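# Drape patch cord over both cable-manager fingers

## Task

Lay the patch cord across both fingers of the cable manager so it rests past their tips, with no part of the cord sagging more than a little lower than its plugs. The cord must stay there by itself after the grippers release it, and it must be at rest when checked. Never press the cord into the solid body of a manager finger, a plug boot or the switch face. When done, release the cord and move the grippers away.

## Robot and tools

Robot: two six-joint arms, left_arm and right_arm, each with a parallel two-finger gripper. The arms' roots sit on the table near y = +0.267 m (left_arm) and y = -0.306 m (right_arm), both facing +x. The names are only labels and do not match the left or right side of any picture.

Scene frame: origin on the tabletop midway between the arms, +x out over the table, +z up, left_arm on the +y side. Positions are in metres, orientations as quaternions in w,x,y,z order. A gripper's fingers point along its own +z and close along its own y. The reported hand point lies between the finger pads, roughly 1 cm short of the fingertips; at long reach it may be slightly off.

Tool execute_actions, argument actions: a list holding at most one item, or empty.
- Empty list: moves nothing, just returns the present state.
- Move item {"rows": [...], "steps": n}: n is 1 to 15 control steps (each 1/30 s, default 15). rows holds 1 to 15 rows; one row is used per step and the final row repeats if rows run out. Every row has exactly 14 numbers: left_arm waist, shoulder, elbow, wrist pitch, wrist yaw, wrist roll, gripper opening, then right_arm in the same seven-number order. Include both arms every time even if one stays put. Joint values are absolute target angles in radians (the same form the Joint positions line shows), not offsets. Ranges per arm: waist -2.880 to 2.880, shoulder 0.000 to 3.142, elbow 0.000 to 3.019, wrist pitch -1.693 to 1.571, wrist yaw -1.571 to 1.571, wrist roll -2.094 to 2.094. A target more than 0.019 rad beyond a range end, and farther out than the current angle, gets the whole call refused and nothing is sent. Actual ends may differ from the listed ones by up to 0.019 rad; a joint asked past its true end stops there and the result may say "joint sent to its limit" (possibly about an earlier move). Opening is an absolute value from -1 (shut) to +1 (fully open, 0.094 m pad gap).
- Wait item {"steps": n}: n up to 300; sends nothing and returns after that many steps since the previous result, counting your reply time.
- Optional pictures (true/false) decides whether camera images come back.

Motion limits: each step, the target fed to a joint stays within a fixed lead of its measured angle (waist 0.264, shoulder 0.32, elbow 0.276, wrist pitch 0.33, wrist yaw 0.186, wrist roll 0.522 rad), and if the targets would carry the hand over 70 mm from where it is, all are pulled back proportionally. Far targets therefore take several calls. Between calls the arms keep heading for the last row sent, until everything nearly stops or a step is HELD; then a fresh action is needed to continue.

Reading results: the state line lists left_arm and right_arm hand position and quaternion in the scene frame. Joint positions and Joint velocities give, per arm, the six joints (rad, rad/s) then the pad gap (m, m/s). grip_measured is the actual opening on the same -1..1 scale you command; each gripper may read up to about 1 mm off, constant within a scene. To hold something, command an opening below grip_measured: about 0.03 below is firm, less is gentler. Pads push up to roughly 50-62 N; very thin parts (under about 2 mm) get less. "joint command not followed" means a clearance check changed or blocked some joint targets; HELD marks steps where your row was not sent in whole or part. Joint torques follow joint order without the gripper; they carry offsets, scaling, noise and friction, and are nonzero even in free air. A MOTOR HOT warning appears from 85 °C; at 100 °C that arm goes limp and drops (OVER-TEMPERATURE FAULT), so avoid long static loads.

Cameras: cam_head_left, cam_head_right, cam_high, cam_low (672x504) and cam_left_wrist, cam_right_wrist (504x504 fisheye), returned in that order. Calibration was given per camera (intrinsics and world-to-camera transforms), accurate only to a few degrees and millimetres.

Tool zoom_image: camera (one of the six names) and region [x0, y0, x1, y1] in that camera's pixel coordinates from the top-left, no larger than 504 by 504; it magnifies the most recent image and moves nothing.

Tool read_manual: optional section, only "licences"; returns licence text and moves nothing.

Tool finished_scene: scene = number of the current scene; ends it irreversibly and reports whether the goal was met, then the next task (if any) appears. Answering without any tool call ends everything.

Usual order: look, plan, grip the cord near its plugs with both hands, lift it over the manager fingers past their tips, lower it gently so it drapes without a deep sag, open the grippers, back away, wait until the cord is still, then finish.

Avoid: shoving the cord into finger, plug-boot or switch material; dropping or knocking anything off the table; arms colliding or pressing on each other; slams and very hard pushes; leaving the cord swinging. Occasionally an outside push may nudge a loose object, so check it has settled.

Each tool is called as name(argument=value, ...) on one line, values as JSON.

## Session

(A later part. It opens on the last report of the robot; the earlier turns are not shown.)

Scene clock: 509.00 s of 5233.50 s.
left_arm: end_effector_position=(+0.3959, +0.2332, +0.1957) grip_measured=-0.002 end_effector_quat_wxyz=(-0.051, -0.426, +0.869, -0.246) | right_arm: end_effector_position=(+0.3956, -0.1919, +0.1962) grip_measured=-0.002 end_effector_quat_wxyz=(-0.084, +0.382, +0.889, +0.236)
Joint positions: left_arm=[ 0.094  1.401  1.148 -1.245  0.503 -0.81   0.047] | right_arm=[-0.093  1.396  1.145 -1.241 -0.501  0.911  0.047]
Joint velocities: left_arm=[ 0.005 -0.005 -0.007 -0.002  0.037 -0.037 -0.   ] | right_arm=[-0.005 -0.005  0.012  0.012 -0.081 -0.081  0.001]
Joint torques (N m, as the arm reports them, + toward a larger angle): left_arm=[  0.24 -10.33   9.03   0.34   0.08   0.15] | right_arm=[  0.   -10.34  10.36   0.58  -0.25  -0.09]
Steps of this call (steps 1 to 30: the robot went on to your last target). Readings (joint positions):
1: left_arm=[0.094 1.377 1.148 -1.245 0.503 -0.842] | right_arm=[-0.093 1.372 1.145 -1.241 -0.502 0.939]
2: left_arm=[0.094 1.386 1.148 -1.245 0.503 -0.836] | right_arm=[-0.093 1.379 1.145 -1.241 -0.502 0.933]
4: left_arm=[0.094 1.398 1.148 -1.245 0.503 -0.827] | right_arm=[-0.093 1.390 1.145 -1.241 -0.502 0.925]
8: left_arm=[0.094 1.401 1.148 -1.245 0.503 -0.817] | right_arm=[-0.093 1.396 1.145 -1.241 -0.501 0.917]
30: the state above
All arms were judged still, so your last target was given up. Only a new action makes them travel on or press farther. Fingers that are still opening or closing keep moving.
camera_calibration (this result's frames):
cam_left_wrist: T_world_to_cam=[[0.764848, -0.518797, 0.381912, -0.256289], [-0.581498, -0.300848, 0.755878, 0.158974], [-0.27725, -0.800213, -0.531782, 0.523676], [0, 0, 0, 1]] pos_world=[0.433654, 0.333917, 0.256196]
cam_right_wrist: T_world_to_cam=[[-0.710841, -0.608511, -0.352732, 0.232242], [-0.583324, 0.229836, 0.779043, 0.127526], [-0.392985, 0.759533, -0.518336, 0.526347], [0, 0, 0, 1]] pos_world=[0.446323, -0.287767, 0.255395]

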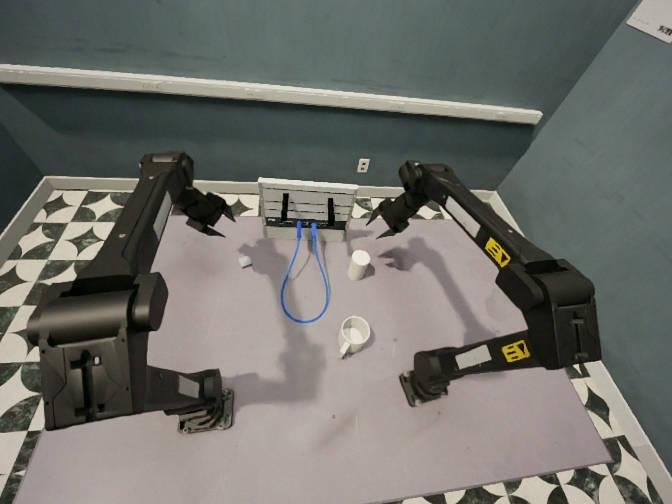

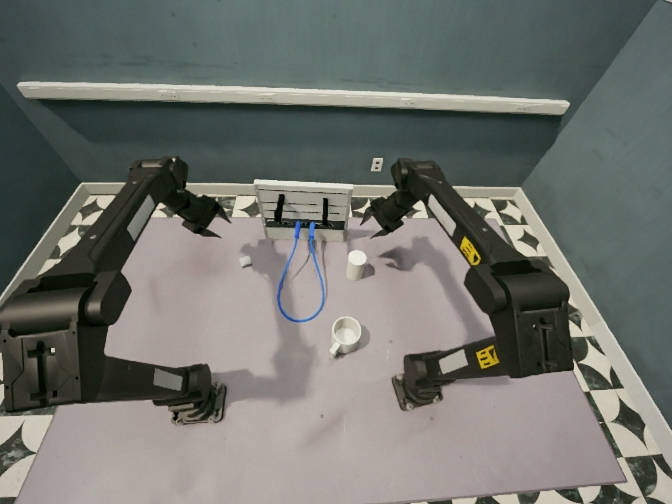

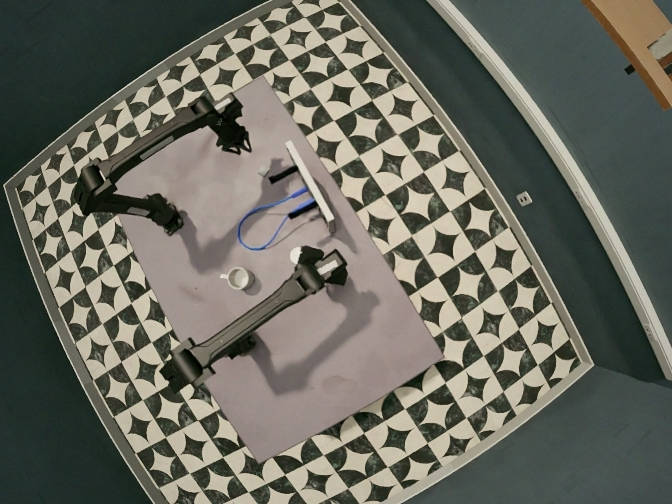

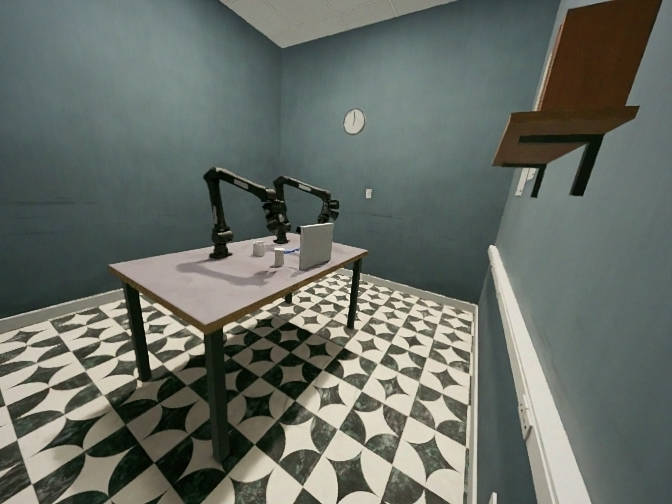

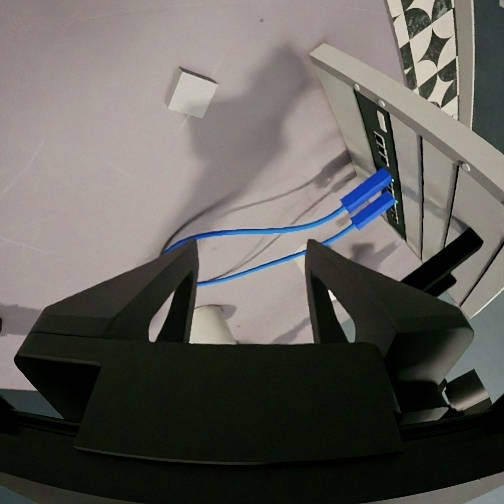

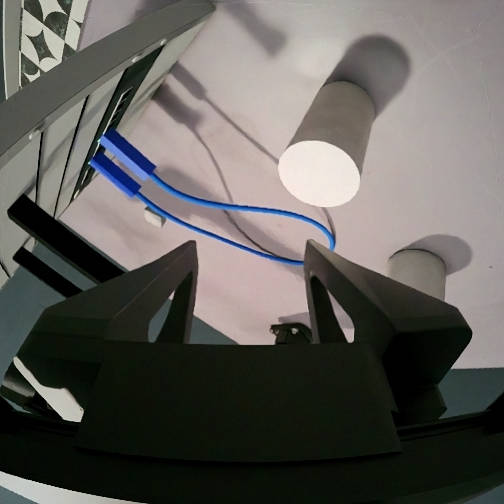

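execute_actions(actions=[{"rows":[[-0.25,1.40,1.0,-1.15,0.2,-0.6,0.0,0.15,1.39,1.0,-1.15,-0.2,0.7,0.0]],"steps":12}], pictures=false)

execute_actions(actions=[{"rows":[[-0.545,1.45,0.90,-1.04,0,-0.53,0.0,0.375,1.39,0.905,-1.09,0,0.62,0.0]],"steps":15}], pictures=false)

execute_actions(actions=[{"steps":15}], pictures=false)

execute_actions(actions=[{"rows":[[-0.545,1.47,0.87,-0.98,0,-0.53,0.0,0.375,1.39,0.905,-1.09,0,0.62,0.0],[-0.545,1.48,0.85,-0.94,0,-0.53,0.0,0.375,1.39,0.905,-1.09,0,0.62,0.0],[-0.545,1.49,0.83,-0.90,0,-0.53,0.0,0.375,1.39,0.905,-1.09,0,0.62,0.0],[-0.545,1.50,0.81,-0.87,0,-0.53,0.0,0.375,1.39,0.905,-1.09,0,0.62,0.0],[-0.545,1.50,0.80,-0.85,0,-0.53,0.0,0.375,1.39,0.905,-1.09,0,0.62,0.0],[-0.545,1.505,0.79,-0.83,0,-0.53,0.0,0.375,1.39,0.905,-1.09,0,0.62,0.0],[-0.545,1.51,0.786,-0.82,0,-0.53,0.0,0.375,1.39,0.905,-1.09,0,0.62,0.0]],"steps":15}], pictures=false)

execute_actions(actions=[{"steps":10}])

Scene clock: 535.30 s of 5233.50 s.
left_arm: end_effector_position=(+0.3327, +0.1335, +0.1247) grip_measured=-0.002 end_effector_quat_wxyz=(-0.043, -0.180, +0.978, -0.094) | right_arm: end_effector_position=(+0.3335, -0.1466, +0.1243) grip_measured=-0.002 end_effector_quat_wxyz=(-0.051, +0.188, +0.977, +0.088)
Joint positions: left_arm=[-0.291  1.4    1.001 -1.168  0.207 -0.63   0.047] | right_arm=[ 0.175  1.395  0.995 -1.169 -0.204  0.727  0.047]
Joint velocities: left_arm=[ 0.161 -0.005 -0.012  0.066 -0.081  0.095 -0.002] | right_arm=[-0.269  0.005  0.017  0.027  0.022 -0.11  -0.001]
Joint torques (N m, as the arm reports them, + toward a larger angle): left_arm=[ 2.85 -9.72  8.33  0.84 -0.11  0.12] | right_arm=[ -0.45 -10.63   9.71   1.48   0.    -0.03]
Steps of this call (steps 1 to 90: nothing new was sent; then 22.90 s passed at rest; steps 91 to 102: all 12 steps of this action). Readings (joint positions):
91: left_arm=[0.082 1.399 1.137 -1.232 0.442 -0.791] | right_arm=[-0.079 1.395 1.134 -1.229 -0.435 0.890]
92: left_arm=[0.058 1.393 1.118 -1.213 0.375 -0.770] | right_arm=[-0.052 1.389 1.115 -1.209 -0.358 0.866]
94: left_arm=[-0.025 1.390 1.073 -1.193 0.266 -0.734] | right_arm=[0.038 1.386 1.063 -1.183 -0.234 0.816]
98: left_arm=[-0.233 1.398 1.009 -1.170 0.209 -0.664] | right_arm=[0.183 1.394 0.997 -1.174 -0.209 0.752]
102: the state above

Scene clock: 535.80 s of 5233.50 s.
left_arm: end_effector_position=(+0.2880, +0.0831, +0.0680) grip_measured=-0.002 end_effector_quat_wxyz=(-0.017, -0.005, +1.000, +0.009) | right_arm: end_effector_position=(+0.2944, -0.1222, +0.0912) grip_measured=-0.001 end_effector_quat_wxyz=(-0.010, +0.043, +0.999, -0.006)
Joint positions: left_arm=[-0.558  1.454  0.9   -1.055  0.003 -0.544  0.047] | right_arm=[ 0.376  1.391  0.906 -1.108 -0.001  0.634  0.047]
Joint velocities: left_arm=[ 0.083 -0.005 -0.002 -0.012 -0.051  0.095  0.   ] | right_arm=[-0.034 -0.005  0.012 -0.012  0.022 -0.066 -0.   ]
Joint torques (N m, as the arm reports them, + toward a larger angle): left_arm=[  0.92 -10.45   7.81   0.89  -0.18   0.15] | right_arm=[ 0.98 -9.07  8.68  1.55  0.12 -0.04]
Steps of this call (steps 1 to 15: all 15 steps of this action). Readings (joint positions):
1: left_arm=[-0.302 1.400 0.992 -1.149 0.133 -0.621] | right_arm=[0.187 1.394 0.984 -1.153 -0.101 0.711]
2: left_arm=[-0.327 1.400 0.978 -1.120 0.073 -0.611] | right_arm=[0.216 1.390 0.966 -1.130 -0.034 0.696]
4: left_arm=[-0.412 1.412 0.944 -1.083 0.017 -0.591] | right_arm=[0.307 1.391 0.931 -1.112 -0.006 0.673]
8: left_arm=[-0.566 1.448 0.905 -1.059 0.007 -0.559] | right_arm=[0.411 1.391 0.906 -1.111 -0.005 0.646]
15: the state above

Scene clock: 536.30 s of 5233.50 s.
left_arm: end_effector_position=(+0.2887, +0.0841, +0.0680) grip_measured=-0.002 end_effector_quat_wxyz=(-0.017, -0.005, +1.000, +0.009) | right_arm: end_effector_position=(+0.2945, -0.1224, +0.0912) grip_measured=-0.001 end_effector_quat_wxyz=(-0.010, +0.041, +0.999, -0.006)
Joint positions: left_arm=[-0.555  1.454  0.9   -1.055  0.003 -0.541  0.047] | right_arm=[ 0.376  1.391  0.906 -1.108 -0.001  0.631  0.047]
Joint velocities: left_arm=[-0.015 -0.015 -0.007 -0.002  0.022  0.081 -0.   ] | right_arm=[ 0.005  0.005  0.002 -0.032 -0.051 -0.051  0.001]
Joint torques (N m, as the arm reports them, + toward a larger angle): left_arm=[  0.64 -10.09   8.01   0.85  -0.19   0.09] | right_arm=[  0.12 -10.02   8.86   1.44   0.05   0.  ]
Steps of this call (steps 1 to 15: the robot went on to your last target). Readings (joint positions):
1: left_arm=[-0.556 1.454 0.900 -1.055 0.003 -0.544] | right_arm=[0.376 1.391 0.906 -1.108 -0.001 0.633]
2: left_arm=[-0.555 1.454 0.900 -1.055 0.003 -0.543] | right_arm=[0.376 1.391 0.906 -1.108 -0.001 0.633]
4: left_arm=[-0.555 1.454 0.900 -1.055 0.003 -0.542] | right_arm=[0.376 1.391 0.906 -1.108 -0.001 0.632]
8: left_arm=[-0.555 1.454 0.900 -1.055 0.003 -0.542] | right_arm=[0.376 1.391 0.906 -1.108 -0.001 0.631]
15: the state above
All arms were judged still, so your last target was given up. Only a new action makes them travel on or press farther. Fingers that are still opening or closing keep moving.

Scene clock: 536.80 s of 5233.50 s.
left_arm: end_effector_position=(+0.2838, +0.0870, +0.0131) grip_measured=-0.002 end_effector_quat_wxyz=(+0.003, -0.005, +1.000, -0.003) | right_arm: end_effector_position=(+0.2945, -0.1224, +0.0912) grip_measured=-0.001 end_effector_quat_wxyz=(-0.010, +0.041, +0.999, -0.006)
Joint positions: left_arm=[-0.555  1.511  0.785 -0.835  0.003 -0.54   0.047] | right_arm=[ 0.376  1.391  0.906 -1.108 -0.001  0.631  0.047]
Joint velocities: left_arm=[-0.015  0.005 -0.007  0.002  0.037 -0.022 -0.001] | right_arm=[ 0.005 -0.005  0.007  0.012 -0.066 -0.007  0.   ]
Joint torques (N m, as the arm reports them, + toward a larger angle): left_arm=[ 0.34 -9.3   7.31  0.97 -0.2   0.09] | right_arm=[ 0.03 -9.68  8.61  1.39  0.03 -0.02]
Steps of this call (steps 1 to 15: all 15 steps of this action). Readings (joint positions):
1: left_arm=[-0.555 1.454 0.896 -1.042 0.003 -0.541] | right_arm=[0.376 1.391 0.906 -1.108 -0.001 0.631]
2: left_arm=[-0.555 1.454 0.888 -1.014 0.003 -0.541] | right_arm=[0.376 1.391 0.906 -1.108 -0.001 0.631]
4: left_arm=[-0.555 1.459 0.859 -0.943 0.003 -0.541] | right_arm=[0.376 1.391 0.906 -1.108 -0.001 0.631]
8: left_arm=[-0.555 1.491 0.799 -0.855 0.003 -0.540] | right_arm=[0.376 1.391 0.906 -1.108 -0.001 0.631]
15: the state above

Scene clock: 537.13 s of 5233.50 s.
left_arm: end_effector_position=(+0.2840, +0.0869, +0.0131) grip_measured=-0.002 end_effector_quat_wxyz=(+0.004, -0.005, +1.000, -0.004) | right_arm: end_effector_position=(+0.2945, -0.1224, +0.0912) grip_measured=-0.001 end_effector_quat_wxyz=(-0.010, +0.041, +0.999, -0.006)
Joint positions: left_arm=[-0.555  1.511  0.785 -0.835  0.003 -0.54   0.047] | right_arm=[ 0.376  1.391  0.906 -1.108 -0.001  0.631  0.047]
Joint velocities: left_arm=[-0.015 -0.005  0.007 -0.007 -0.007  0.037  0.   ] | right_arm=[ 0.015 -0.015 -0.002  0.007 -0.066  0.095  0.   ]
Joint torques (N m, as the arm reports them, + toward a larger angle): left_arm=[ 0.41 -8.87  7.21  0.85 -0.19  0.12] | right_arm=[ 0.27 -9.79  8.83  1.23  0.1  -0.04]
Steps of this call (steps 1 to 10: the robot went on to your last target). Readings (joint positions):
1: left_arm=[-0.555 1.511 0.785 -0.835 0.003 -0.540] | right_arm=[0.376 1.391 0.906 -1.108 -0.001 0.631]
2: left_arm=[-0.555 1.511 0.785 -0.835 0.003 -0.540] | right_arm=[0.376 1.391 0.906 -1.108 -0.001 0.631]
4: left_arm=[-0.555 1.511 0.785 -0.835 0.003 -0.540] | right_arm=[0.376 1.391 0.906 -1.108 -0.001 0.631]
8: left_arm=[-0.555 1.511 0.785 -0.835 0.003 -0.540] | right_arm=[0.376 1.391 0.906 -1.108 -0.001 0.631]
10: the state above
camera_calibration (this result's frames):
cam_left_wrist: T_world_to_cam=[[0.00924599, -0.999946, 0.00474856, 0.084485], [-0.812367, -0.00474238, 0.583127, 0.230036], [-0.583073, -0.00924916, -0.812367, 0.300272], [0, 0, 0, 1]] pos_world=[0.361173, 0.0883486, 0.10939]
cam_right_wrist: T_world_to_cam=[[-0.0697707, -0.997345, 0.0208491, -0.104852], [-0.794536, 0.0681962, 0.603376, 0.192878], [-0.603196, 0.0255326, -0.797184, 0.376904], [0, 0, 0, 1]] pos_world=[0.37328, -0.127351, 0.18627]

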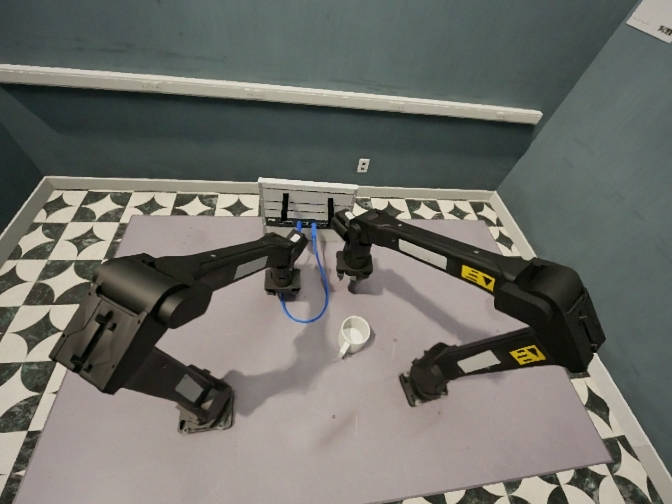

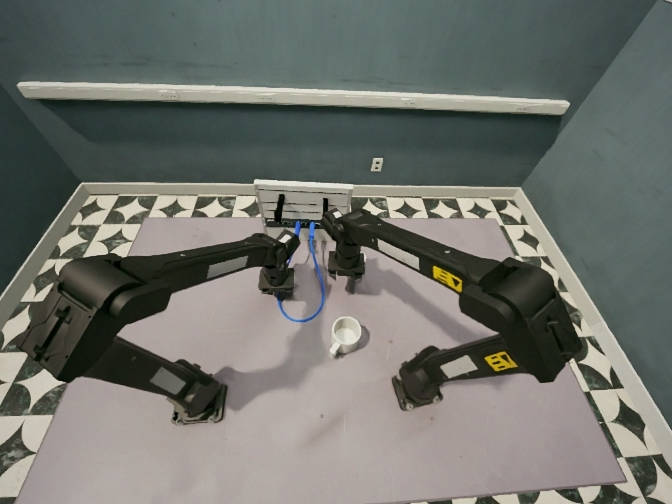

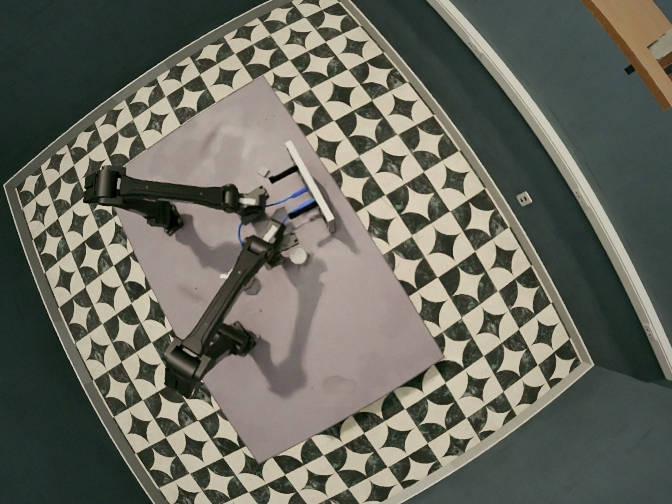

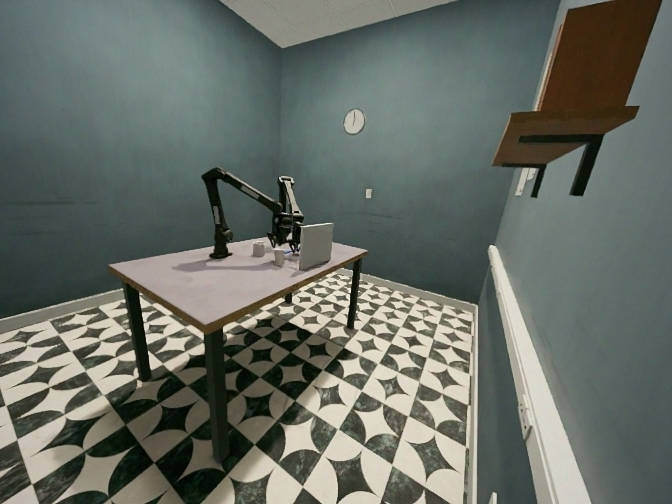

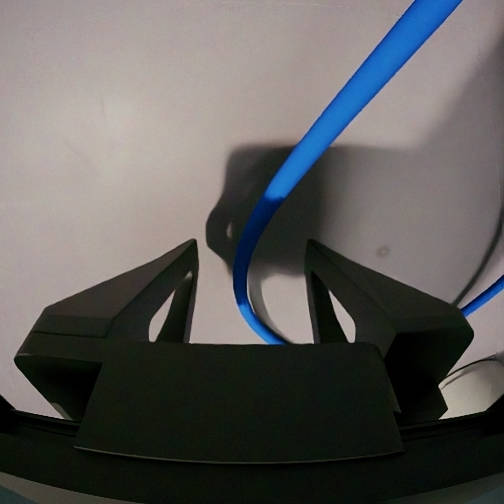

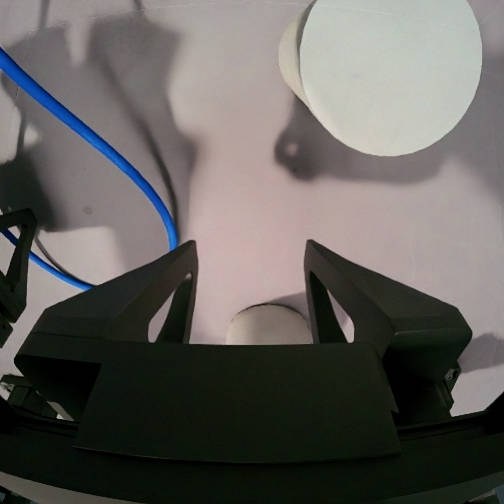

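Repeat the sequence.

execute_actions(actions=[{"rows":[[-0.545,1.51,0.786,-0.82,0,-0.53,-0.935,0.375,1.39,0.905,-1.09,0,0.62,0.0]],"steps":15}], pictures=false)

execute_actions(actions=[{"rows":[[-0.53,1.515,0.80,-0.82,0.05,-0.50,-0.935,0.38,1.39,0.905,-1.09,0,0.62,0],[-0.51,1.515,0.81,-0.82,0.09,-0.48,-0.935,0.38,1.39,0.905,-1.09,0,0.62,0],[-0.49,1.515,0.82,-0.82,0.13,-0.46,-0.935,0.38,1.39,0.905,-1.09,0,0.62,0],[-0.465,1.515,0.83,-0.82,0.17,-0.44,-0.935,0.38,1.39,0.905,-1.09,0,0.62,0],[-0.44,1.52,0.83,-0.82,0.21,-0.42,-0.935,0.38,1.39,0.905,-1.09,0,0.62,0],[-0.42,1.52,0.83,-0.82,0.25,-0.40,-0.935,0.38,1.39,0.905,-1.09,0,0.62,0],[-0.40,1.52,0.83,-0.82,0.29,-0.38,-0.935,0.38,1.39,0.905,-1.09,0,0.62,0],[-0.38,1.52,0.83,-0.82,0.33,-0.36,-0.935,0.38,1.39,0.905,-1.09,0,0.62,0],[-0.36,1.525,0.83,-0.82,0.37,-0.34,-0.935,0.38,1.39,0.905,-1.09,0,0.62,0],[-0.34,1.53,0.83,-0.82,0.41,-0.32,-0.935,0.38,1.39,0.905,-1.09,0,0.62,0],[-0.32,1.53,0.83,-0.82,0.45,-0.30,-0.935,0.38,1.39,0.905,-1.09,0,0.62,0],[-0.295,1.535,0.83,-0.82,0.5,-0.27,-0.935,0.38,1.39,0.905,-1.09,0,0.62,0]],"steps":15}], pictures=false)

execute_actions(actions=[{"rows":[[-0.295,1.535,0.83,-0.82,0.5,-0.27,-0.935,0.50,1.44,0.90,-1.0,0,0.67,0.0]],"steps":15}], pictures=false)

execute_actions(actions=[{"rows":[[-0.295,1.535,0.83,-0.82,0.5,-0.27,-0.935,0.50,1.47,0.89,-0.96,0,0.67,0.0],[-0.295,1.535,0.83,-0.82,0.5,-0.27,-0.935,0.50,1.49,0.88,-0.93,0,0.67,0.0],[-0.295,1.535,0.83,-0.82,0.5,-0.27,-0.935,0.50,1.51,0.87,-0.90,0,0.67,0.0],[-0.295,1.535,0.83,-0.82,0.5,-0.27,-0.935,0.50,1.53,0.86,-0.88,0,0.67,0.0],[-0.295,1.535,0.83,-0.82,0.5,-0.27,-0.935,0.50,1.545,0.85,-0.86,0,0.67,0.0],[-0.295,1.535,0.83,-0.82,0.5,-0.27,-0.935,0.50,1.555,0.84,-0.845,0,0.67,0.0],[-0.295,1.535,0.83,-0.82,0.5,-0.27,-0.935,0.50,1.56,0.836,-0.835,0,0.67,0.0]],"steps":15}], pictures=false)

execute_actions(actions=[{"steps":10}])

Scene clock: 560.37 s of 5233.50 s.
left_arm: end_effector_position=(+0.2840, +0.0869, +0.0131) grip_measured=-0.910 end_effector_quat_wxyz=(+0.004, -0.005, +1.000, -0.004) | right_arm: end_effector_position=(+0.2945, -0.1224, +0.0912) grip_measured=-0.001 end_effector_quat_wxyz=(-0.010, +0.041, +0.999, -0.006)
Joint positions: left_arm=[-0.555  1.511  0.785 -0.835  0.003 -0.54   0.004] | right_arm=[ 0.376  1.391  0.906 -1.108 -0.001  0.631  0.047]
Joint velocities: left_arm=[-0.005 -0.015 -0.007 -0.002 -0.007 -0.037 -0.   ] | right_arm=[-0.015 -0.015 -0.002  0.007 -0.022  0.007 -0.   ]
Joint torques (N m, as the arm reports them, + toward a larger angle): left_arm=[ 0.06 -9.66  7.24  0.95 -0.18  0.11] | right_arm=[  0.84 -10.29   8.85   1.3    0.07  -0.02]
Steps of this call (steps 1 to 15: the robot went on to your last target; steps 16 to 90: nothing new was sent; then 19.73 s passed at rest; steps 91 to 105: all 15 steps of this action). Readings (joint positions):
91: left_arm=[-0.555 1.511 0.785 -0.835 0.003 -0.540] | right_arm=[0.376 1.391 0.906 -1.108 -0.001 0.631]
92: left_arm=[-0.555 1.511 0.785 -0.835 0.003 -0.540] | right_arm=[0.376 1.391 0.906 -1.108 -0.001 0.631]
94: left_arm=[-0.555 1.511 0.785 -0.835 0.003 -0.540] | right_arm=[0.376 1.391 0.906 -1.108 -0.001 0.631]
98: left_arm=[-0.555 1.511 0.785 -0.835 0.003 -0.540] | right_arm=[0.376 1.391 0.906 -1.108 -0.001 0.631]
105: the state above

Scene clock: 560.87 s of 5233.50 s.
left_arm: end_effector_position=(+0.2993, +0.0930, +0.0313) grip_measured=-0.909 end_effector_quat_wxyz=(-0.069, -0.025, +0.970, -0.234) | right_arm: end_effector_position=(+0.2945, -0.1224, +0.0912) grip_measured=-0.001 end_effector_quat_wxyz=(-0.010, +0.041, +0.999, -0.006)
Joint positions: left_arm=[-0.296  1.521  0.788 -0.832  0.492 -0.325  0.004] | right_arm=[ 0.376  1.391  0.906 -1.108 -0.001  0.631  0.047]
Joint velocities: left_arm=[ 0.2    0.044 -0.002  0.002  0.007  0.198  0.   ] | right_arm=[-0.005  0.005  0.002  0.007 -0.007 -0.051  0.   ]
Joint torques (N m, as the arm reports them, + toward a larger angle): left_arm=[-1.34 -8.71 10.57  0.78  0.43  0.19] | right_arm=[  0.99 -10.22   8.83   1.3    0.06  -0.07]
Steps of this call (steps 1 to 15: all 15 steps of this action). Readings (joint positions):
1: left_arm=[-0.553 1.511 0.785 -0.835 0.025 -0.535] | right_arm=[0.376 1.391 0.906 -1.108 -0.001 0.631]
2: left_arm=[-0.549 1.511 0.785 -0.835 0.060 -0.527] | right_arm=[0.376 1.391 0.906 -1.108 -0.001 0.631]
4: left_arm=[-0.528 1.511 0.786 -0.832 0.138 -0.503] | right_arm=[0.376 1.391 0.906 -1.108 -0.001 0.631]
8: left_arm=[-0.438 1.511 0.788 -0.832 0.297 -0.440] | right_arm=[0.376 1.391 0.906 -1.108 -0.001 0.631]
15: the state above

Scene clock: 561.37 s of 5233.50 s.
left_arm: end_effector_position=(+0.2997, +0.0941, +0.0307) grip_measured=-0.910 end_effector_quat_wxyz=(-0.065, -0.007, +0.969, -0.237) | right_arm: end_effector_position=(+0.2836, -0.0730, +0.0757) grip_measured=-0.001 end_effector_quat_wxyz=(+0.008, -0.009, +1.000, +0.007)
Joint positions: left_arm=[-0.291  1.523  0.788 -0.832  0.496 -0.283  0.004] | right_arm=[ 0.505  1.436  0.905 -1.019 -0.001  0.658  0.047]
Joint velocities: left_arm=[ 0.015  0.005 -0.007 -0.007  0.022 -0.095 -0.   ] | right_arm=[-0.024 -0.005 -0.007 -0.012  0.037  0.037 -0.   ]
Joint torques (N m, as the arm reports them, + toward a larger angle): left_arm=[-0.68 -9.11 10.32  0.82  0.35  0.17] | right_arm=[  1.06 -10.35   8.38   1.39   0.09   0.13]
Steps of this call (steps 1 to 15: all 15 steps of this action). Readings (joint positions):
1: left_arm=[-0.291 1.522 0.788 -0.832 0.493 -0.316] | right_arm=[0.385 1.393 0.905 -1.092 0.003 0.637]
2: left_arm=[-0.291 1.523 0.788 -0.832 0.494 -0.310] | right_arm=[0.406 1.398 0.905 -1.067 0.004 0.642]
4: left_arm=[-0.291 1.523 0.788 -0.832 0.496 -0.299] | right_arm=[0.463 1.413 0.905 -1.030 0.003 0.648]
8: left_arm=[-0.291 1.523 0.788 -0.832 0.496 -0.288] | right_arm=[0.520 1.435 0.905 -1.019 -0.001 0.653]
15: the state above

Scene clock: 561.87 s of 5233.50 s.
left_arm: end_effector_position=(+0.2997, +0.0941, +0.0307) grip_measured=-0.910 end_effector_quat_wxyz=(-0.065, -0.006, +0.969, -0.237) | right_arm: end_effector_position=(+0.2802, -0.0759, +0.0065) grip_measured=-0.001 end_effector_quat_wxyz=(-0.008, -0.008, +1.000, -0.006)
Joint positions: left_arm=[-0.291  1.523  0.788 -0.832  0.496 -0.281  0.004] | right_arm=[ 0.504  1.572  0.835 -0.853 -0.001  0.66   0.047]
Joint velocities: left_arm=[-0.015  0.005 -0.012 -0.012  0.037 -0.007 -0.001] | right_arm=[ 0.015  0.015 -0.012  0.012  0.022  0.022  0.   ]
Joint torques (N m, as the arm reports them, + toward a larger angle): left_arm=[-0.59 -9.24 10.39  0.84  0.35  0.17] | right_arm=[  0.13 -11.96   7.67   1.66   0.03   0.14]
Steps of this call (steps 1 to 15: all 15 steps of this action). Readings (joint positions):
1: left_arm=[-0.291 1.523 0.788 -0.832 0.496 -0.282] | right_arm=[0.504 1.437 0.904 -1.012 -0.001 0.659]
2: left_arm=[-0.291 1.523 0.788 -0.832 0.496 -0.282] | right_arm=[0.504 1.441 0.901 -0.993 -0.001 0.659]
4: left_arm=[-0.291 1.523 0.788 -0.832 0.496 -0.281] | right_arm=[0.504 1.459 0.893 -0.943 -0.001 0.659]
8: left_arm=[-0.291 1.523 0.788 -0.832 0.496 -0.281] | right_arm=[0.504 1.531 0.861 -0.866 -0.001 0.659]
15: the state above

Scene clock: 562.20 s of 5233.50 s.
left_arm: end_effector_position=(+0.2997, +0.0941, +0.0307) grip_measured=-0.910 end_effector_quat_wxyz=(-0.065, -0.006, +0.969, -0.237) | right_arm: end_effector_position=(+0.2803, -0.0759, +0.0065) grip_measured=-0.001 end_effector_quat_wxyz=(-0.008, -0.008, +1.000, -0.006)
Joint positions: left_arm=[-0.291  1.523  0.788 -0.832  0.496 -0.281  0.004] | right_arm=[ 0.504  1.572  0.835 -0.853 -0.001  0.66   0.047]
Joint velocities: left_arm=[-0.015  0.005 -0.002 -0.012  0.007 -0.037 -0.   ] | right_arm=[-0.015 -0.005  0.007  0.007 -0.037  0.022  0.   ]
Joint torques (N m, as the arm reports them, + toward a larger angle): left_arm=[-0.58 -8.79 10.34  0.87  0.37  0.15] | right_arm=[ -0.18 -12.37   7.4    1.57   0.04   0.14]
Steps of this call (steps 1 to 10: the robot went on to your last target). Readings (joint positions):
1: left_arm=[-0.291 1.523 0.788 -0.832 0.496 -0.281] | right_arm=[0.504 1.572 0.835 -0.853 -0.001 0.660]
2: left_arm=[-0.291 1.523 0.788 -0.832 0.496 -0.281] | right_arm=[0.504 1.572 0.835 -0.853 -0.001 0.660]
4: left_arm=[-0.291 1.523 0.788 -0.832 0.496 -0.281] | right_arm=[0.504 1.572 0.835 -0.853 -0.001 0.660]
8: left_arm=[-0.291 1.523 0.788 -0.832 0.496 -0.281] | right_arm=[0.504 1.572 0.835 -0.853 -0.001 0.660]
10: the state above
camera_calibration (this result's frames):
cam_left_wrist: T_world_to_cam=[[0.0418051, -0.888849, 0.45629, 0.0573675], [-0.729128, 0.285096, 0.622167, 0.179117], [-0.683099, -0.358704, -0.636166, 0.38129], [0, 0, 0, 1]] pos_world=[0.38866, 0.136696, 0.104947]
cam_right_wrist: T_world_to_cam=[[0.0296538, -0.999372, 0.0194221, -0.0856722], [-0.799546, -0.0120545, 0.600484, 0.224844], [-0.599873, -0.0333355, -0.799401, 0.29421], [0, 0, 0, 1]] pos_world=[0.358802, -0.0731004, 0.101841]

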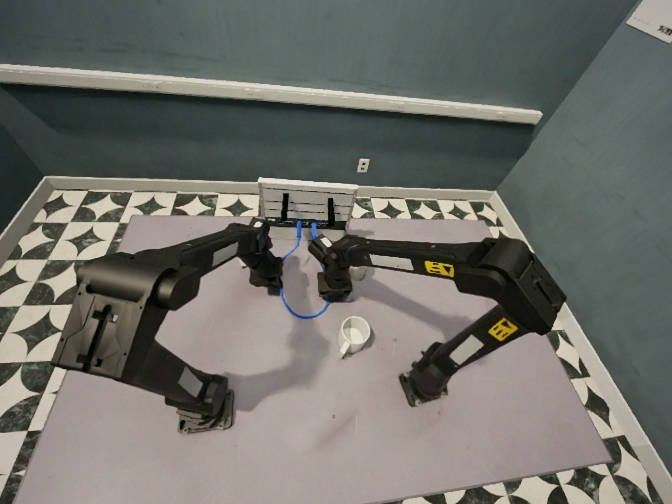

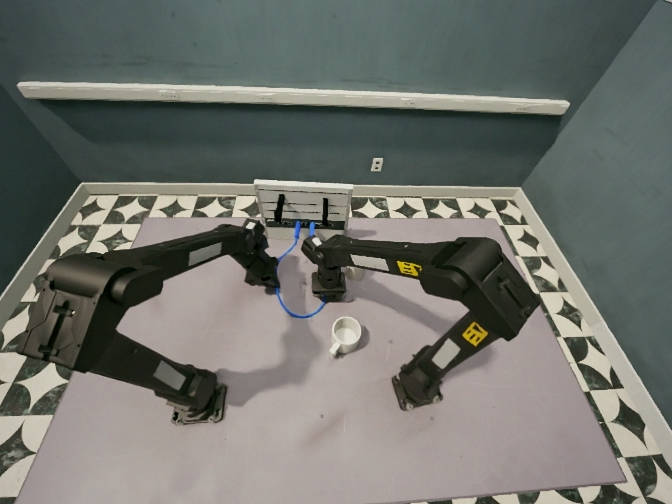

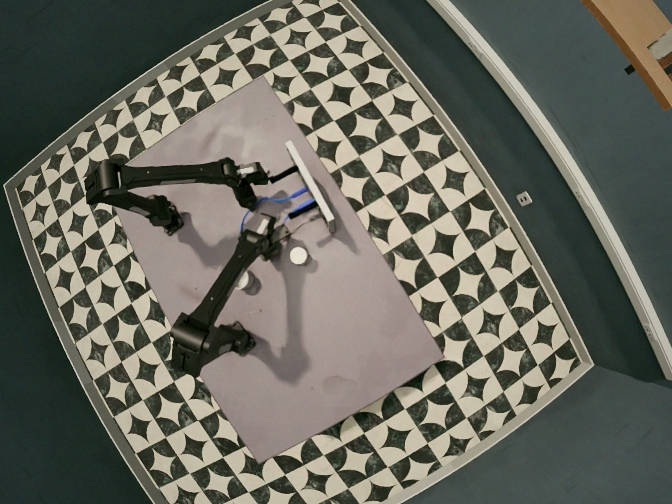

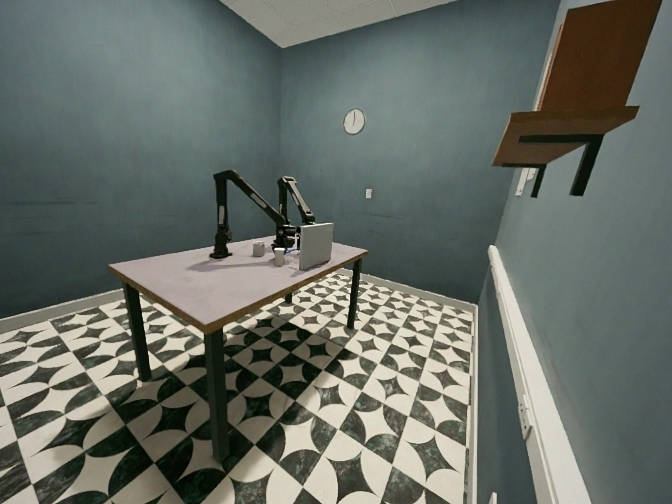

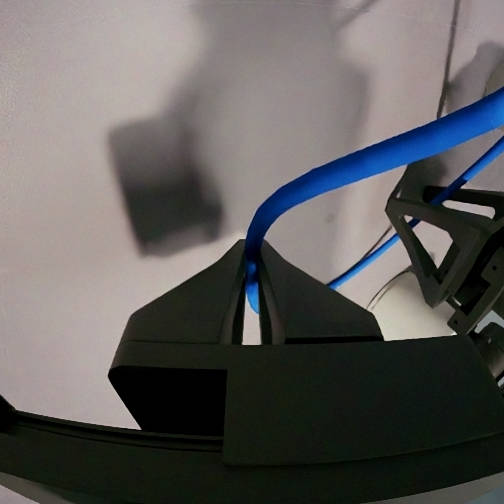

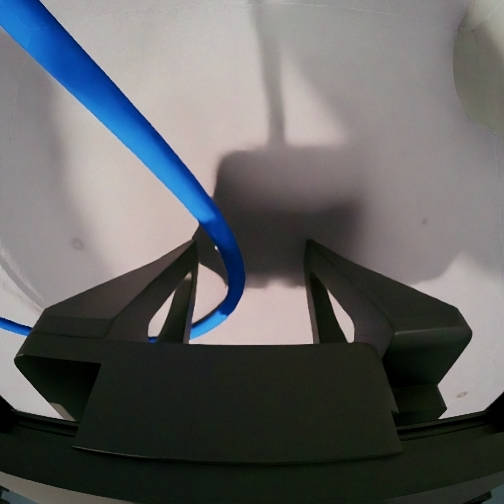

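execute_actions(actions=[{"rows":[[-0.295,1.535,0.83,-0.82,0.5,-0.27,-0.935,0.50,1.555,0.836,-0.835,0,0.67,-0.945]],"steps":15}], pictures=false)

execute_actions(actions=[{"rows":[[-0.27,1.52,0.86,-0.85,0.53,-0.35,-0.935,0.45,1.55,0.90,-0.86,-0.09,0.70,-0.945],[-0.26,1.515,0.87,-0.865,0.55,-0.40,-0.935,0.42,1.545,0.91,-0.875,-0.15,0.72,-0.945],[-0.25,1.51,0.885,-0.885,0.57,-0.45,-0.935,0.38,1.54,0.92,-0.89,-0.22,0.75,-0.945],[-0.24,1.505,0.90,-0.905,0.60,-0.51,-0.935,0.34,1.53,0.935,-0.91,-0.30,0.78,-0.945],[-0.23,1.50,0.915,-0.925,0.62,-0.57,-0.935,0.30,1.525,0.945,-0.93,-0.37,0.81,-0.945],[-0.22,1.50,0.93,-0.945,0.65,-0.64,-0.935,0.26,1.515,0.96,-0.95,-0.45,0.84,-0.945],[-0.21,1.495,0.945,-0.965,0.67,-0.70,-0.935,0.22,1.51,0.97,-0.97,-0.52,0.87,-0.945],[-0.20,1.49,0.96,-0.985,0.70,-0.77,-0.935,0.18,1.50,0.985,-0.99,-0.60,0.90,-0.945],[-0.19,1.485,0.975,-1.005,0.72,-0.83,-0.935,0.14,1.495,0.995,-1.01,-0.67,0.92,-0.945],[-0.175,1.483,0.988,-1.025,0.75,-0.9,-0.935,0.097,1.487,1.01,-1.025,-0.75,0.95,-0.945]],"steps":15}], pictures=false)

execute_actions(actions=[{"steps":12}], pictures=false)

execute_actions(actions=[{"rows":[[-0.165,1.485,1.01,-1.05,0.77,-0.96,-0.935,0.085,1.49,1.03,-1.05,-0.77,1.01,-0.945],[-0.155,1.49,1.035,-1.07,0.80,-1.02,-0.935,0.07,1.49,1.05,-1.07,-0.80,1.07,-0.945],[-0.145,1.495,1.055,-1.095,0.82,-1.08,-0.935,0.057,1.495,1.07,-1.095,-0.82,1.13,-0.945],[-0.135,1.50,1.08,-1.115,0.85,-1.14,-0.935,0.044,1.495,1.09,-1.115,-0.85,1.19,-0.945],[-0.125,1.505,1.10,-1.14,0.87,-1.20,-0.935,0.03,1.50,1.11,-1.14,-0.87,1.25,-0.945],[-0.115,1.51,1.125,-1.16,0.90,-1.26,-0.935,0.017,1.50,1.135,-1.16,-0.90,1.31,-0.945],[-0.10,1.515,1.145,-1.185,0.92,-1.32,-0.935,0.004,1.505,1.155,-1.185,-0.92,1.37,-0.945],[-0.09,1.52,1.17,-1.205,0.95,-1.38,-0.935,-0.01,1.505,1.175,-1.205,-0.95,1.43,-0.945],[-0.08,1.52,1.19,-1.23,0.97,-1.45,-0.935,-0.025,1.51,1.195,-1.23,-0.97,1.50,-0.945],[-0.065,1.52,1.215,-1.26,1.0,-1.53,-0.935,-0.045,1.505,1.217,-1.26,-1.0,1.58,-0.945]],"steps":15}], pictures=false)

execute_actions(actions=[{"steps":20}])

zoom_image(camera="cam_head_left", region=[210, 140, 410, 290])

Scene clock: 594.70 s of 5233.50 s.
left_arm: end_effector_position=(+0.2997, +0.0941, +0.0307) grip_measured=-0.910 end_effector_quat_wxyz=(-0.065, -0.006, +0.969, -0.237) | right_arm: end_effector_position=(+0.2803, -0.0759, +0.0065) grip_measured=-0.920 end_effector_quat_wxyz=(-0.008, -0.008, +1.000, -0.006)
Joint positions: left_arm=[-0.291  1.523  0.788 -0.832  0.496 -0.281  0.004] | right_arm=[ 0.504  1.572  0.835 -0.853 -0.001  0.66   0.004]
Joint velocities: left_arm=[-0.005 -0.005 -0.012  0.002  0.022  0.022 -0.   ] | right_arm=[-0.034 -0.015  0.002 -0.007 -0.022 -0.051 -0.001]
Joint torques (N m, as the arm reports them, + toward a larger angle): left_arm=[-0.64 -9.05 10.42  0.82  0.34  0.15] | right_arm=[ -0.12 -13.05   7.65   1.31   0.06   0.19]
Steps of this call (steps 1 to 15: the robot went on to your last target; steps 16 to 90: nothing new was sent; then 29.00 s passed at rest; steps 91 to 105: all 15 steps of this action). Readings (joint positions):
91: left_arm=[-0.291 1.523 0.788 -0.832 0.496 -0.281] | right_arm=[0.504 1.572 0.835 -0.853 -0.001 0.660]
92: left_arm=[-0.291 1.523 0.788 -0.832 0.496 -0.281] | right_arm=[0.504 1.572 0.835 -0.853 -0.001 0.660]
94: left_arm=[-0.291 1.523 0.788 -0.832 0.496 -0.281] | right_arm=[0.504 1.572 0.835 -0.853 -0.001 0.660]
98: left_arm=[-0.291 1.523 0.788 -0.832 0.496 -0.281] | right_arm=[0.504 1.572 0.835 -0.853 -0.001 0.660]
105: the state above

Scene clock: 595.20 s of 5233.50 s.
left_arm: end_effector_position=(+0.3496, +0.0919, +0.1236) grip_measured=-0.909 end_effector_quat_wxyz=(-0.152, -0.295, +0.883, -0.332) | right_arm: end_effector_position=(+0.3498, -0.1000, +0.1157) grip_measured=-0.923 end_effector_quat_wxyz=(-0.186, +0.299, +0.882, +0.312)
Joint positions: left_arm=[-0.176  1.478  0.956 -1.008  0.746 -0.813  0.004] | right_arm=[ 0.067  1.501  0.96  -1.004 -0.744  0.902  0.004]
Joint velocities: left_arm=[-0.005 -0.063  0.007 -0.046  0.051 -0.491 -0.   ] | right_arm=[-0.093 -0.19   0.129 -0.027 -0.037  0.256 -0.   ]
Joint torques (N m, as the arm reports them, + toward a larger angle): left_arm=[ 0.06 -9.81 10.72 -0.03  0.47  0.  ] | right_arm=[  3.96 -12.24  12.28  -0.13  -0.73   0.11]
Steps of this call (steps 1 to 15: all 15 steps of this action). Readings (joint positions):
1: left_arm=[-0.290 1.523 0.791 -0.835 0.511 -0.291] | right_arm=[0.499 1.572 0.836 -0.853 -0.047 0.665]
2: left_arm=[-0.288 1.523 0.796 -0.841 0.531 -0.309] | right_arm=[0.487 1.572 0.839 -0.854 -0.105 0.673]
4: left_arm=[-0.278 1.523 0.818 -0.867 0.576 -0.365] | right_arm=[0.438 1.571 0.853 -0.870 -0.244 0.700]
8: left_arm=[-0.236 1.515 0.885 -0.938 0.675 -0.544] | right_arm=[0.276 1.556 0.893 -0.932 -0.521 0.779]
15: the state above

Scene clock: 595.60 s of 5233.50 s.
left_arm: end_effector_position=(+0.3485, +0.0920, +0.1243) grip_measured=-0.909 end_effector_quat_wxyz=(-0.166, -0.327, +0.871, -0.326) | right_arm: end_effector_position=(+0.3442, -0.0892, +0.1218) grip_measured=-0.924 end_effector_quat_wxyz=(-0.194, +0.300, +0.881, +0.310)
Joint positions: left_arm=[-0.176  1.476  0.956 -1.014  0.747 -0.885  0.004] | right_arm=[ 0.095  1.49   0.964 -1.01  -0.748  0.937  0.004]
Joint velocities: left_arm=[ 0.005  0.015 -0.007 -0.012  0.007 -0.051  0.001] | right_arm=[ 0.024 -0.005  0.022  0.007 -0.007  0.037 -0.   ]
Joint torques (N m, as the arm reports them, + toward a larger angle): left_arm=[ -0.32 -10.13  10.64   0.01   0.43   0.01] | right_arm=[  1.19 -11.46  12.98   0.04  -0.49   0.2 ]
Steps of this call (steps 1 to 12: the robot went on to your last target). Readings (joint positions):
1: left_arm=[-0.176 1.476 0.956 -1.009 0.746 -0.828] | right_arm=[0.066 1.496 0.963 -1.005 -0.745 0.909]
2: left_arm=[-0.176 1.476 0.956 -1.011 0.747 -0.841] | right_arm=[0.070 1.492 0.964 -1.006 -0.746 0.915]
4: left_arm=[-0.176 1.476 0.956 -1.014 0.747 -0.859] | right_arm=[0.082 1.490 0.964 -1.009 -0.747 0.924]
8: left_arm=[-0.176 1.476 0.956 -1.014 0.747 -0.877] | right_arm=[0.095 1.490 0.964 -1.010 -0.748 0.933]
12: the state above

Scene clock: 596.10 s of 5233.50 s.
left_arm: end_effector_position=(+0.4016, +0.1047, +0.2234) grip_measured=-0.909 end_effector_quat_wxyz=(-0.320, -0.564, +0.674, -0.355) | right_arm: end_effector_position=(+0.3952, -0.1071, +0.2163) grip_measured=-0.926 end_effector_quat_wxyz=(-0.345, +0.550, +0.686, +0.328)
Joint positions: left_arm=[-0.066  1.51   1.185 -1.239  0.997 -1.438  0.004] | right_arm=[-0.038  1.507  1.164 -1.228 -0.992  1.486  0.003]
Joint velocities: left_arm=[ 0.005 -0.034  0.002 -0.051 -0.037 -0.52   0.001] | right_arm=[ 0.034  0.142  0.012 -0.188 -0.022  0.52   0.   ]
Joint torques (N m, as the arm reports them, + toward a larger angle): left_arm=[ -0.89 -11.12  10.93  -0.48   0.6   -0.12] | right_arm=[ -0.77 -12.47  14.23  -0.1   -0.84   0.15]
Steps of this call (steps 1 to 15: all 15 steps of this action). Readings (joint positions):
1: left_arm=[-0.176 1.476 0.957 -1.019 0.756 -0.896] | right_arm=[0.095 1.490 0.964 -1.015 -0.757 0.948]
2: left_arm=[-0.175 1.477 0.961 -1.031 0.778 -0.917] | right_arm=[0.093 1.490 0.966 -1.028 -0.779 0.968]
4: left_arm=[-0.170 1.482 0.983 -1.071 0.825 -0.981] | right_arm=[0.081 1.490 0.981 -1.066 -0.826 1.031]
8: left_arm=[-0.134 1.502 1.074 -1.155 0.926 -1.162] | right_arm=[0.028 1.494 1.058 -1.153 -0.926 1.212]
15: the state above

Scene clock: 596.77 s of 5233.50 s.
left_arm: end_effector_position=(+0.4007, +0.1048, +0.2224) grip_measured=-0.909 end_effector_quat_wxyz=(-0.337, -0.591, +0.650, -0.339) | right_arm: end_effector_position=(+0.3936, -0.1068, +0.2140) grip_measured=-0.927 end_effector_quat_wxyz=(-0.364, +0.580, +0.660, +0.309)
Joint positions: left_arm=[-0.066  1.513  1.185 -1.246  0.997 -1.517  0.004] | right_arm=[-0.037  1.514  1.164 -1.24  -0.996  1.566  0.003]
Joint velocities: left_arm=[-0.005  0.005  0.022 -0.002 -0.007  0.007  0.   ] | right_arm=[ 0.005 -0.005 -0.002 -0.002  0.007 -0.066  0.   ]
Joint torques (N m, as the arm reports them, + toward a larger angle): left_arm=[  0.14 -11.22  11.09  -0.21   0.53  -0.04] | right_arm=[ -0.14 -13.52  14.07  -0.16  -0.68   0.21]
Steps of this call (steps 1 to 20: the robot went on to your last target). Readings (joint positions):
1: left_arm=[-0.066 1.511 1.185 -1.242 0.997 -1.455] | right_arm=[-0.037 1.512 1.164 -1.233 -0.994 1.502]
2: left_arm=[-0.066 1.512 1.185 -1.244 0.997 -1.468] | right_arm=[-0.037 1.514 1.164 -1.236 -0.995 1.515]
4: left_arm=[-0.066 1.512 1.185 -1.246 0.997 -1.486] | right_arm=[-0.037 1.514 1.164 -1.239 -0.995 1.534]
8: left_arm=[-0.066 1.513 1.185 -1.246 0.997 -1.505] | right_arm=[-0.037 1.514 1.164 -1.240 -0.996 1.554]
20: the state above
camera_calibration (this result's frames):
cam_left_wrist: T_world_to_cam=[[0.996443, -0.0731206, 0.0418973, -0.400683], [-0.0377009, 0.0578565, 0.997613, -0.206326], [-0.0753701, -0.995644, 0.054894, 0.245545], [0, 0, 0, 1]] pos_world=[0.409985, 0.227115, 0.209142]
cam_right_wrist: T_world_to_cam=[[-0.988533, -0.150771, 0.00844025, 0.369766], [0.0163695, -0.0514279, 0.998543, -0.22007], [-0.150117, 0.98723, 0.0533062, 0.276522], [0, 0, 0, 1]] pos_world=[0.410639, -0.228558, 0.201888]

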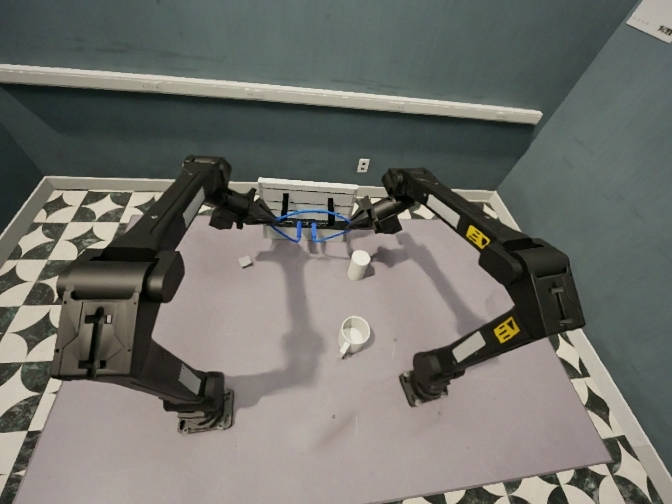

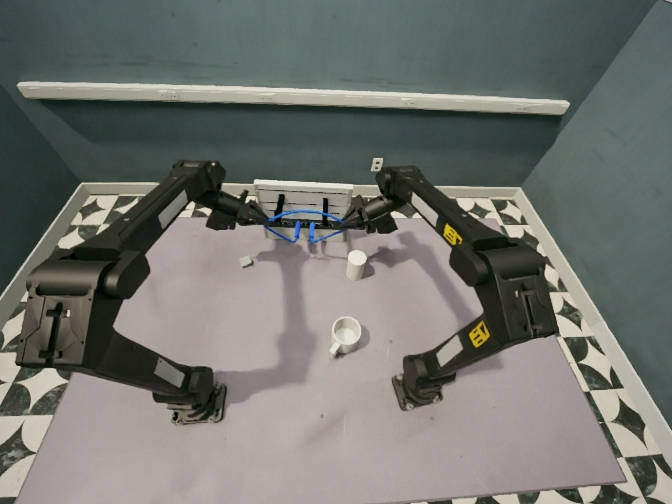

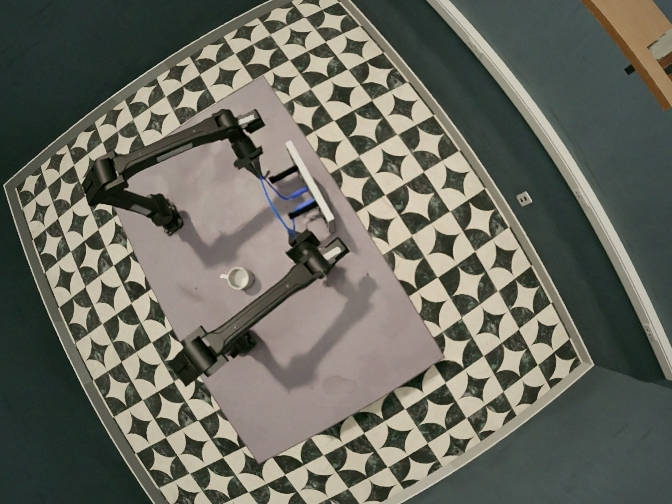

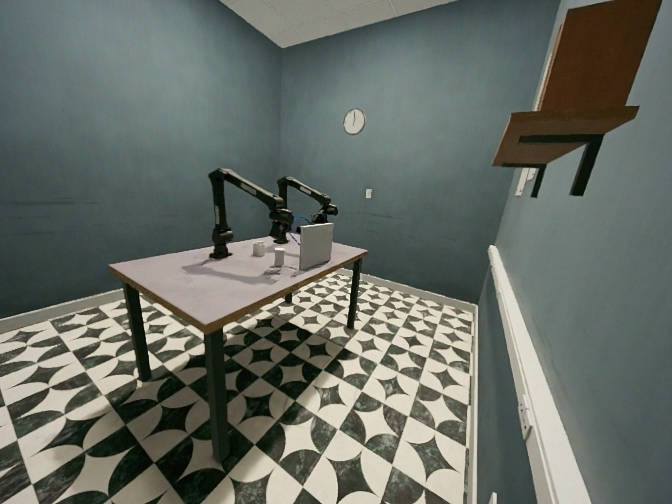

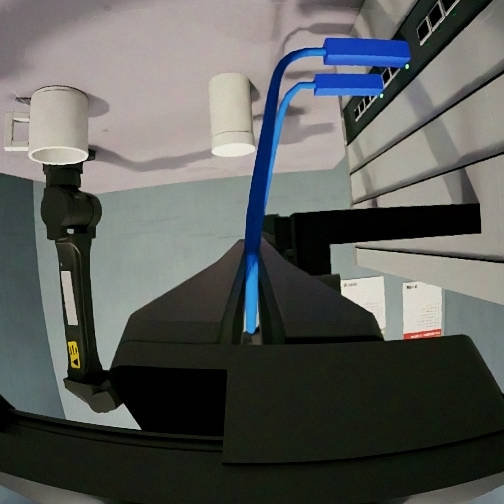

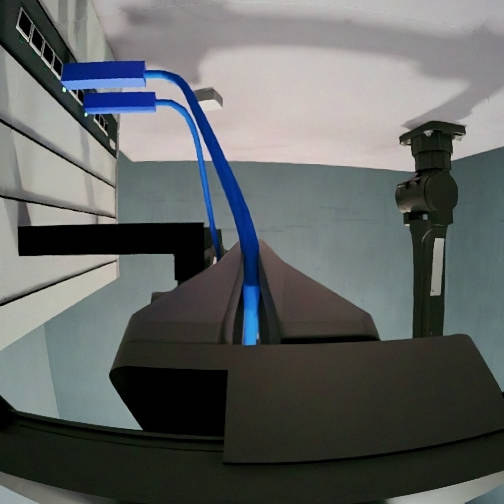

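Region (210, 140, 410, 290) of cam_head_left's 672x504 image, scaled by 2.520, with more detail than that image has; it fills the top 378 rows of this view, and the rest is white.

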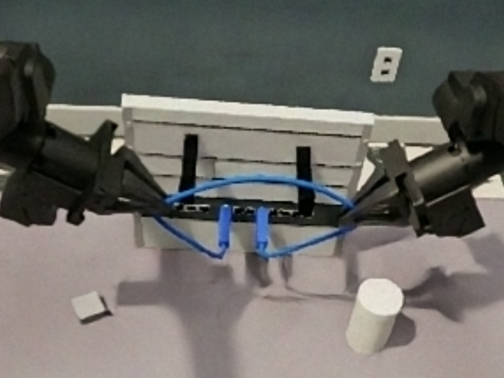

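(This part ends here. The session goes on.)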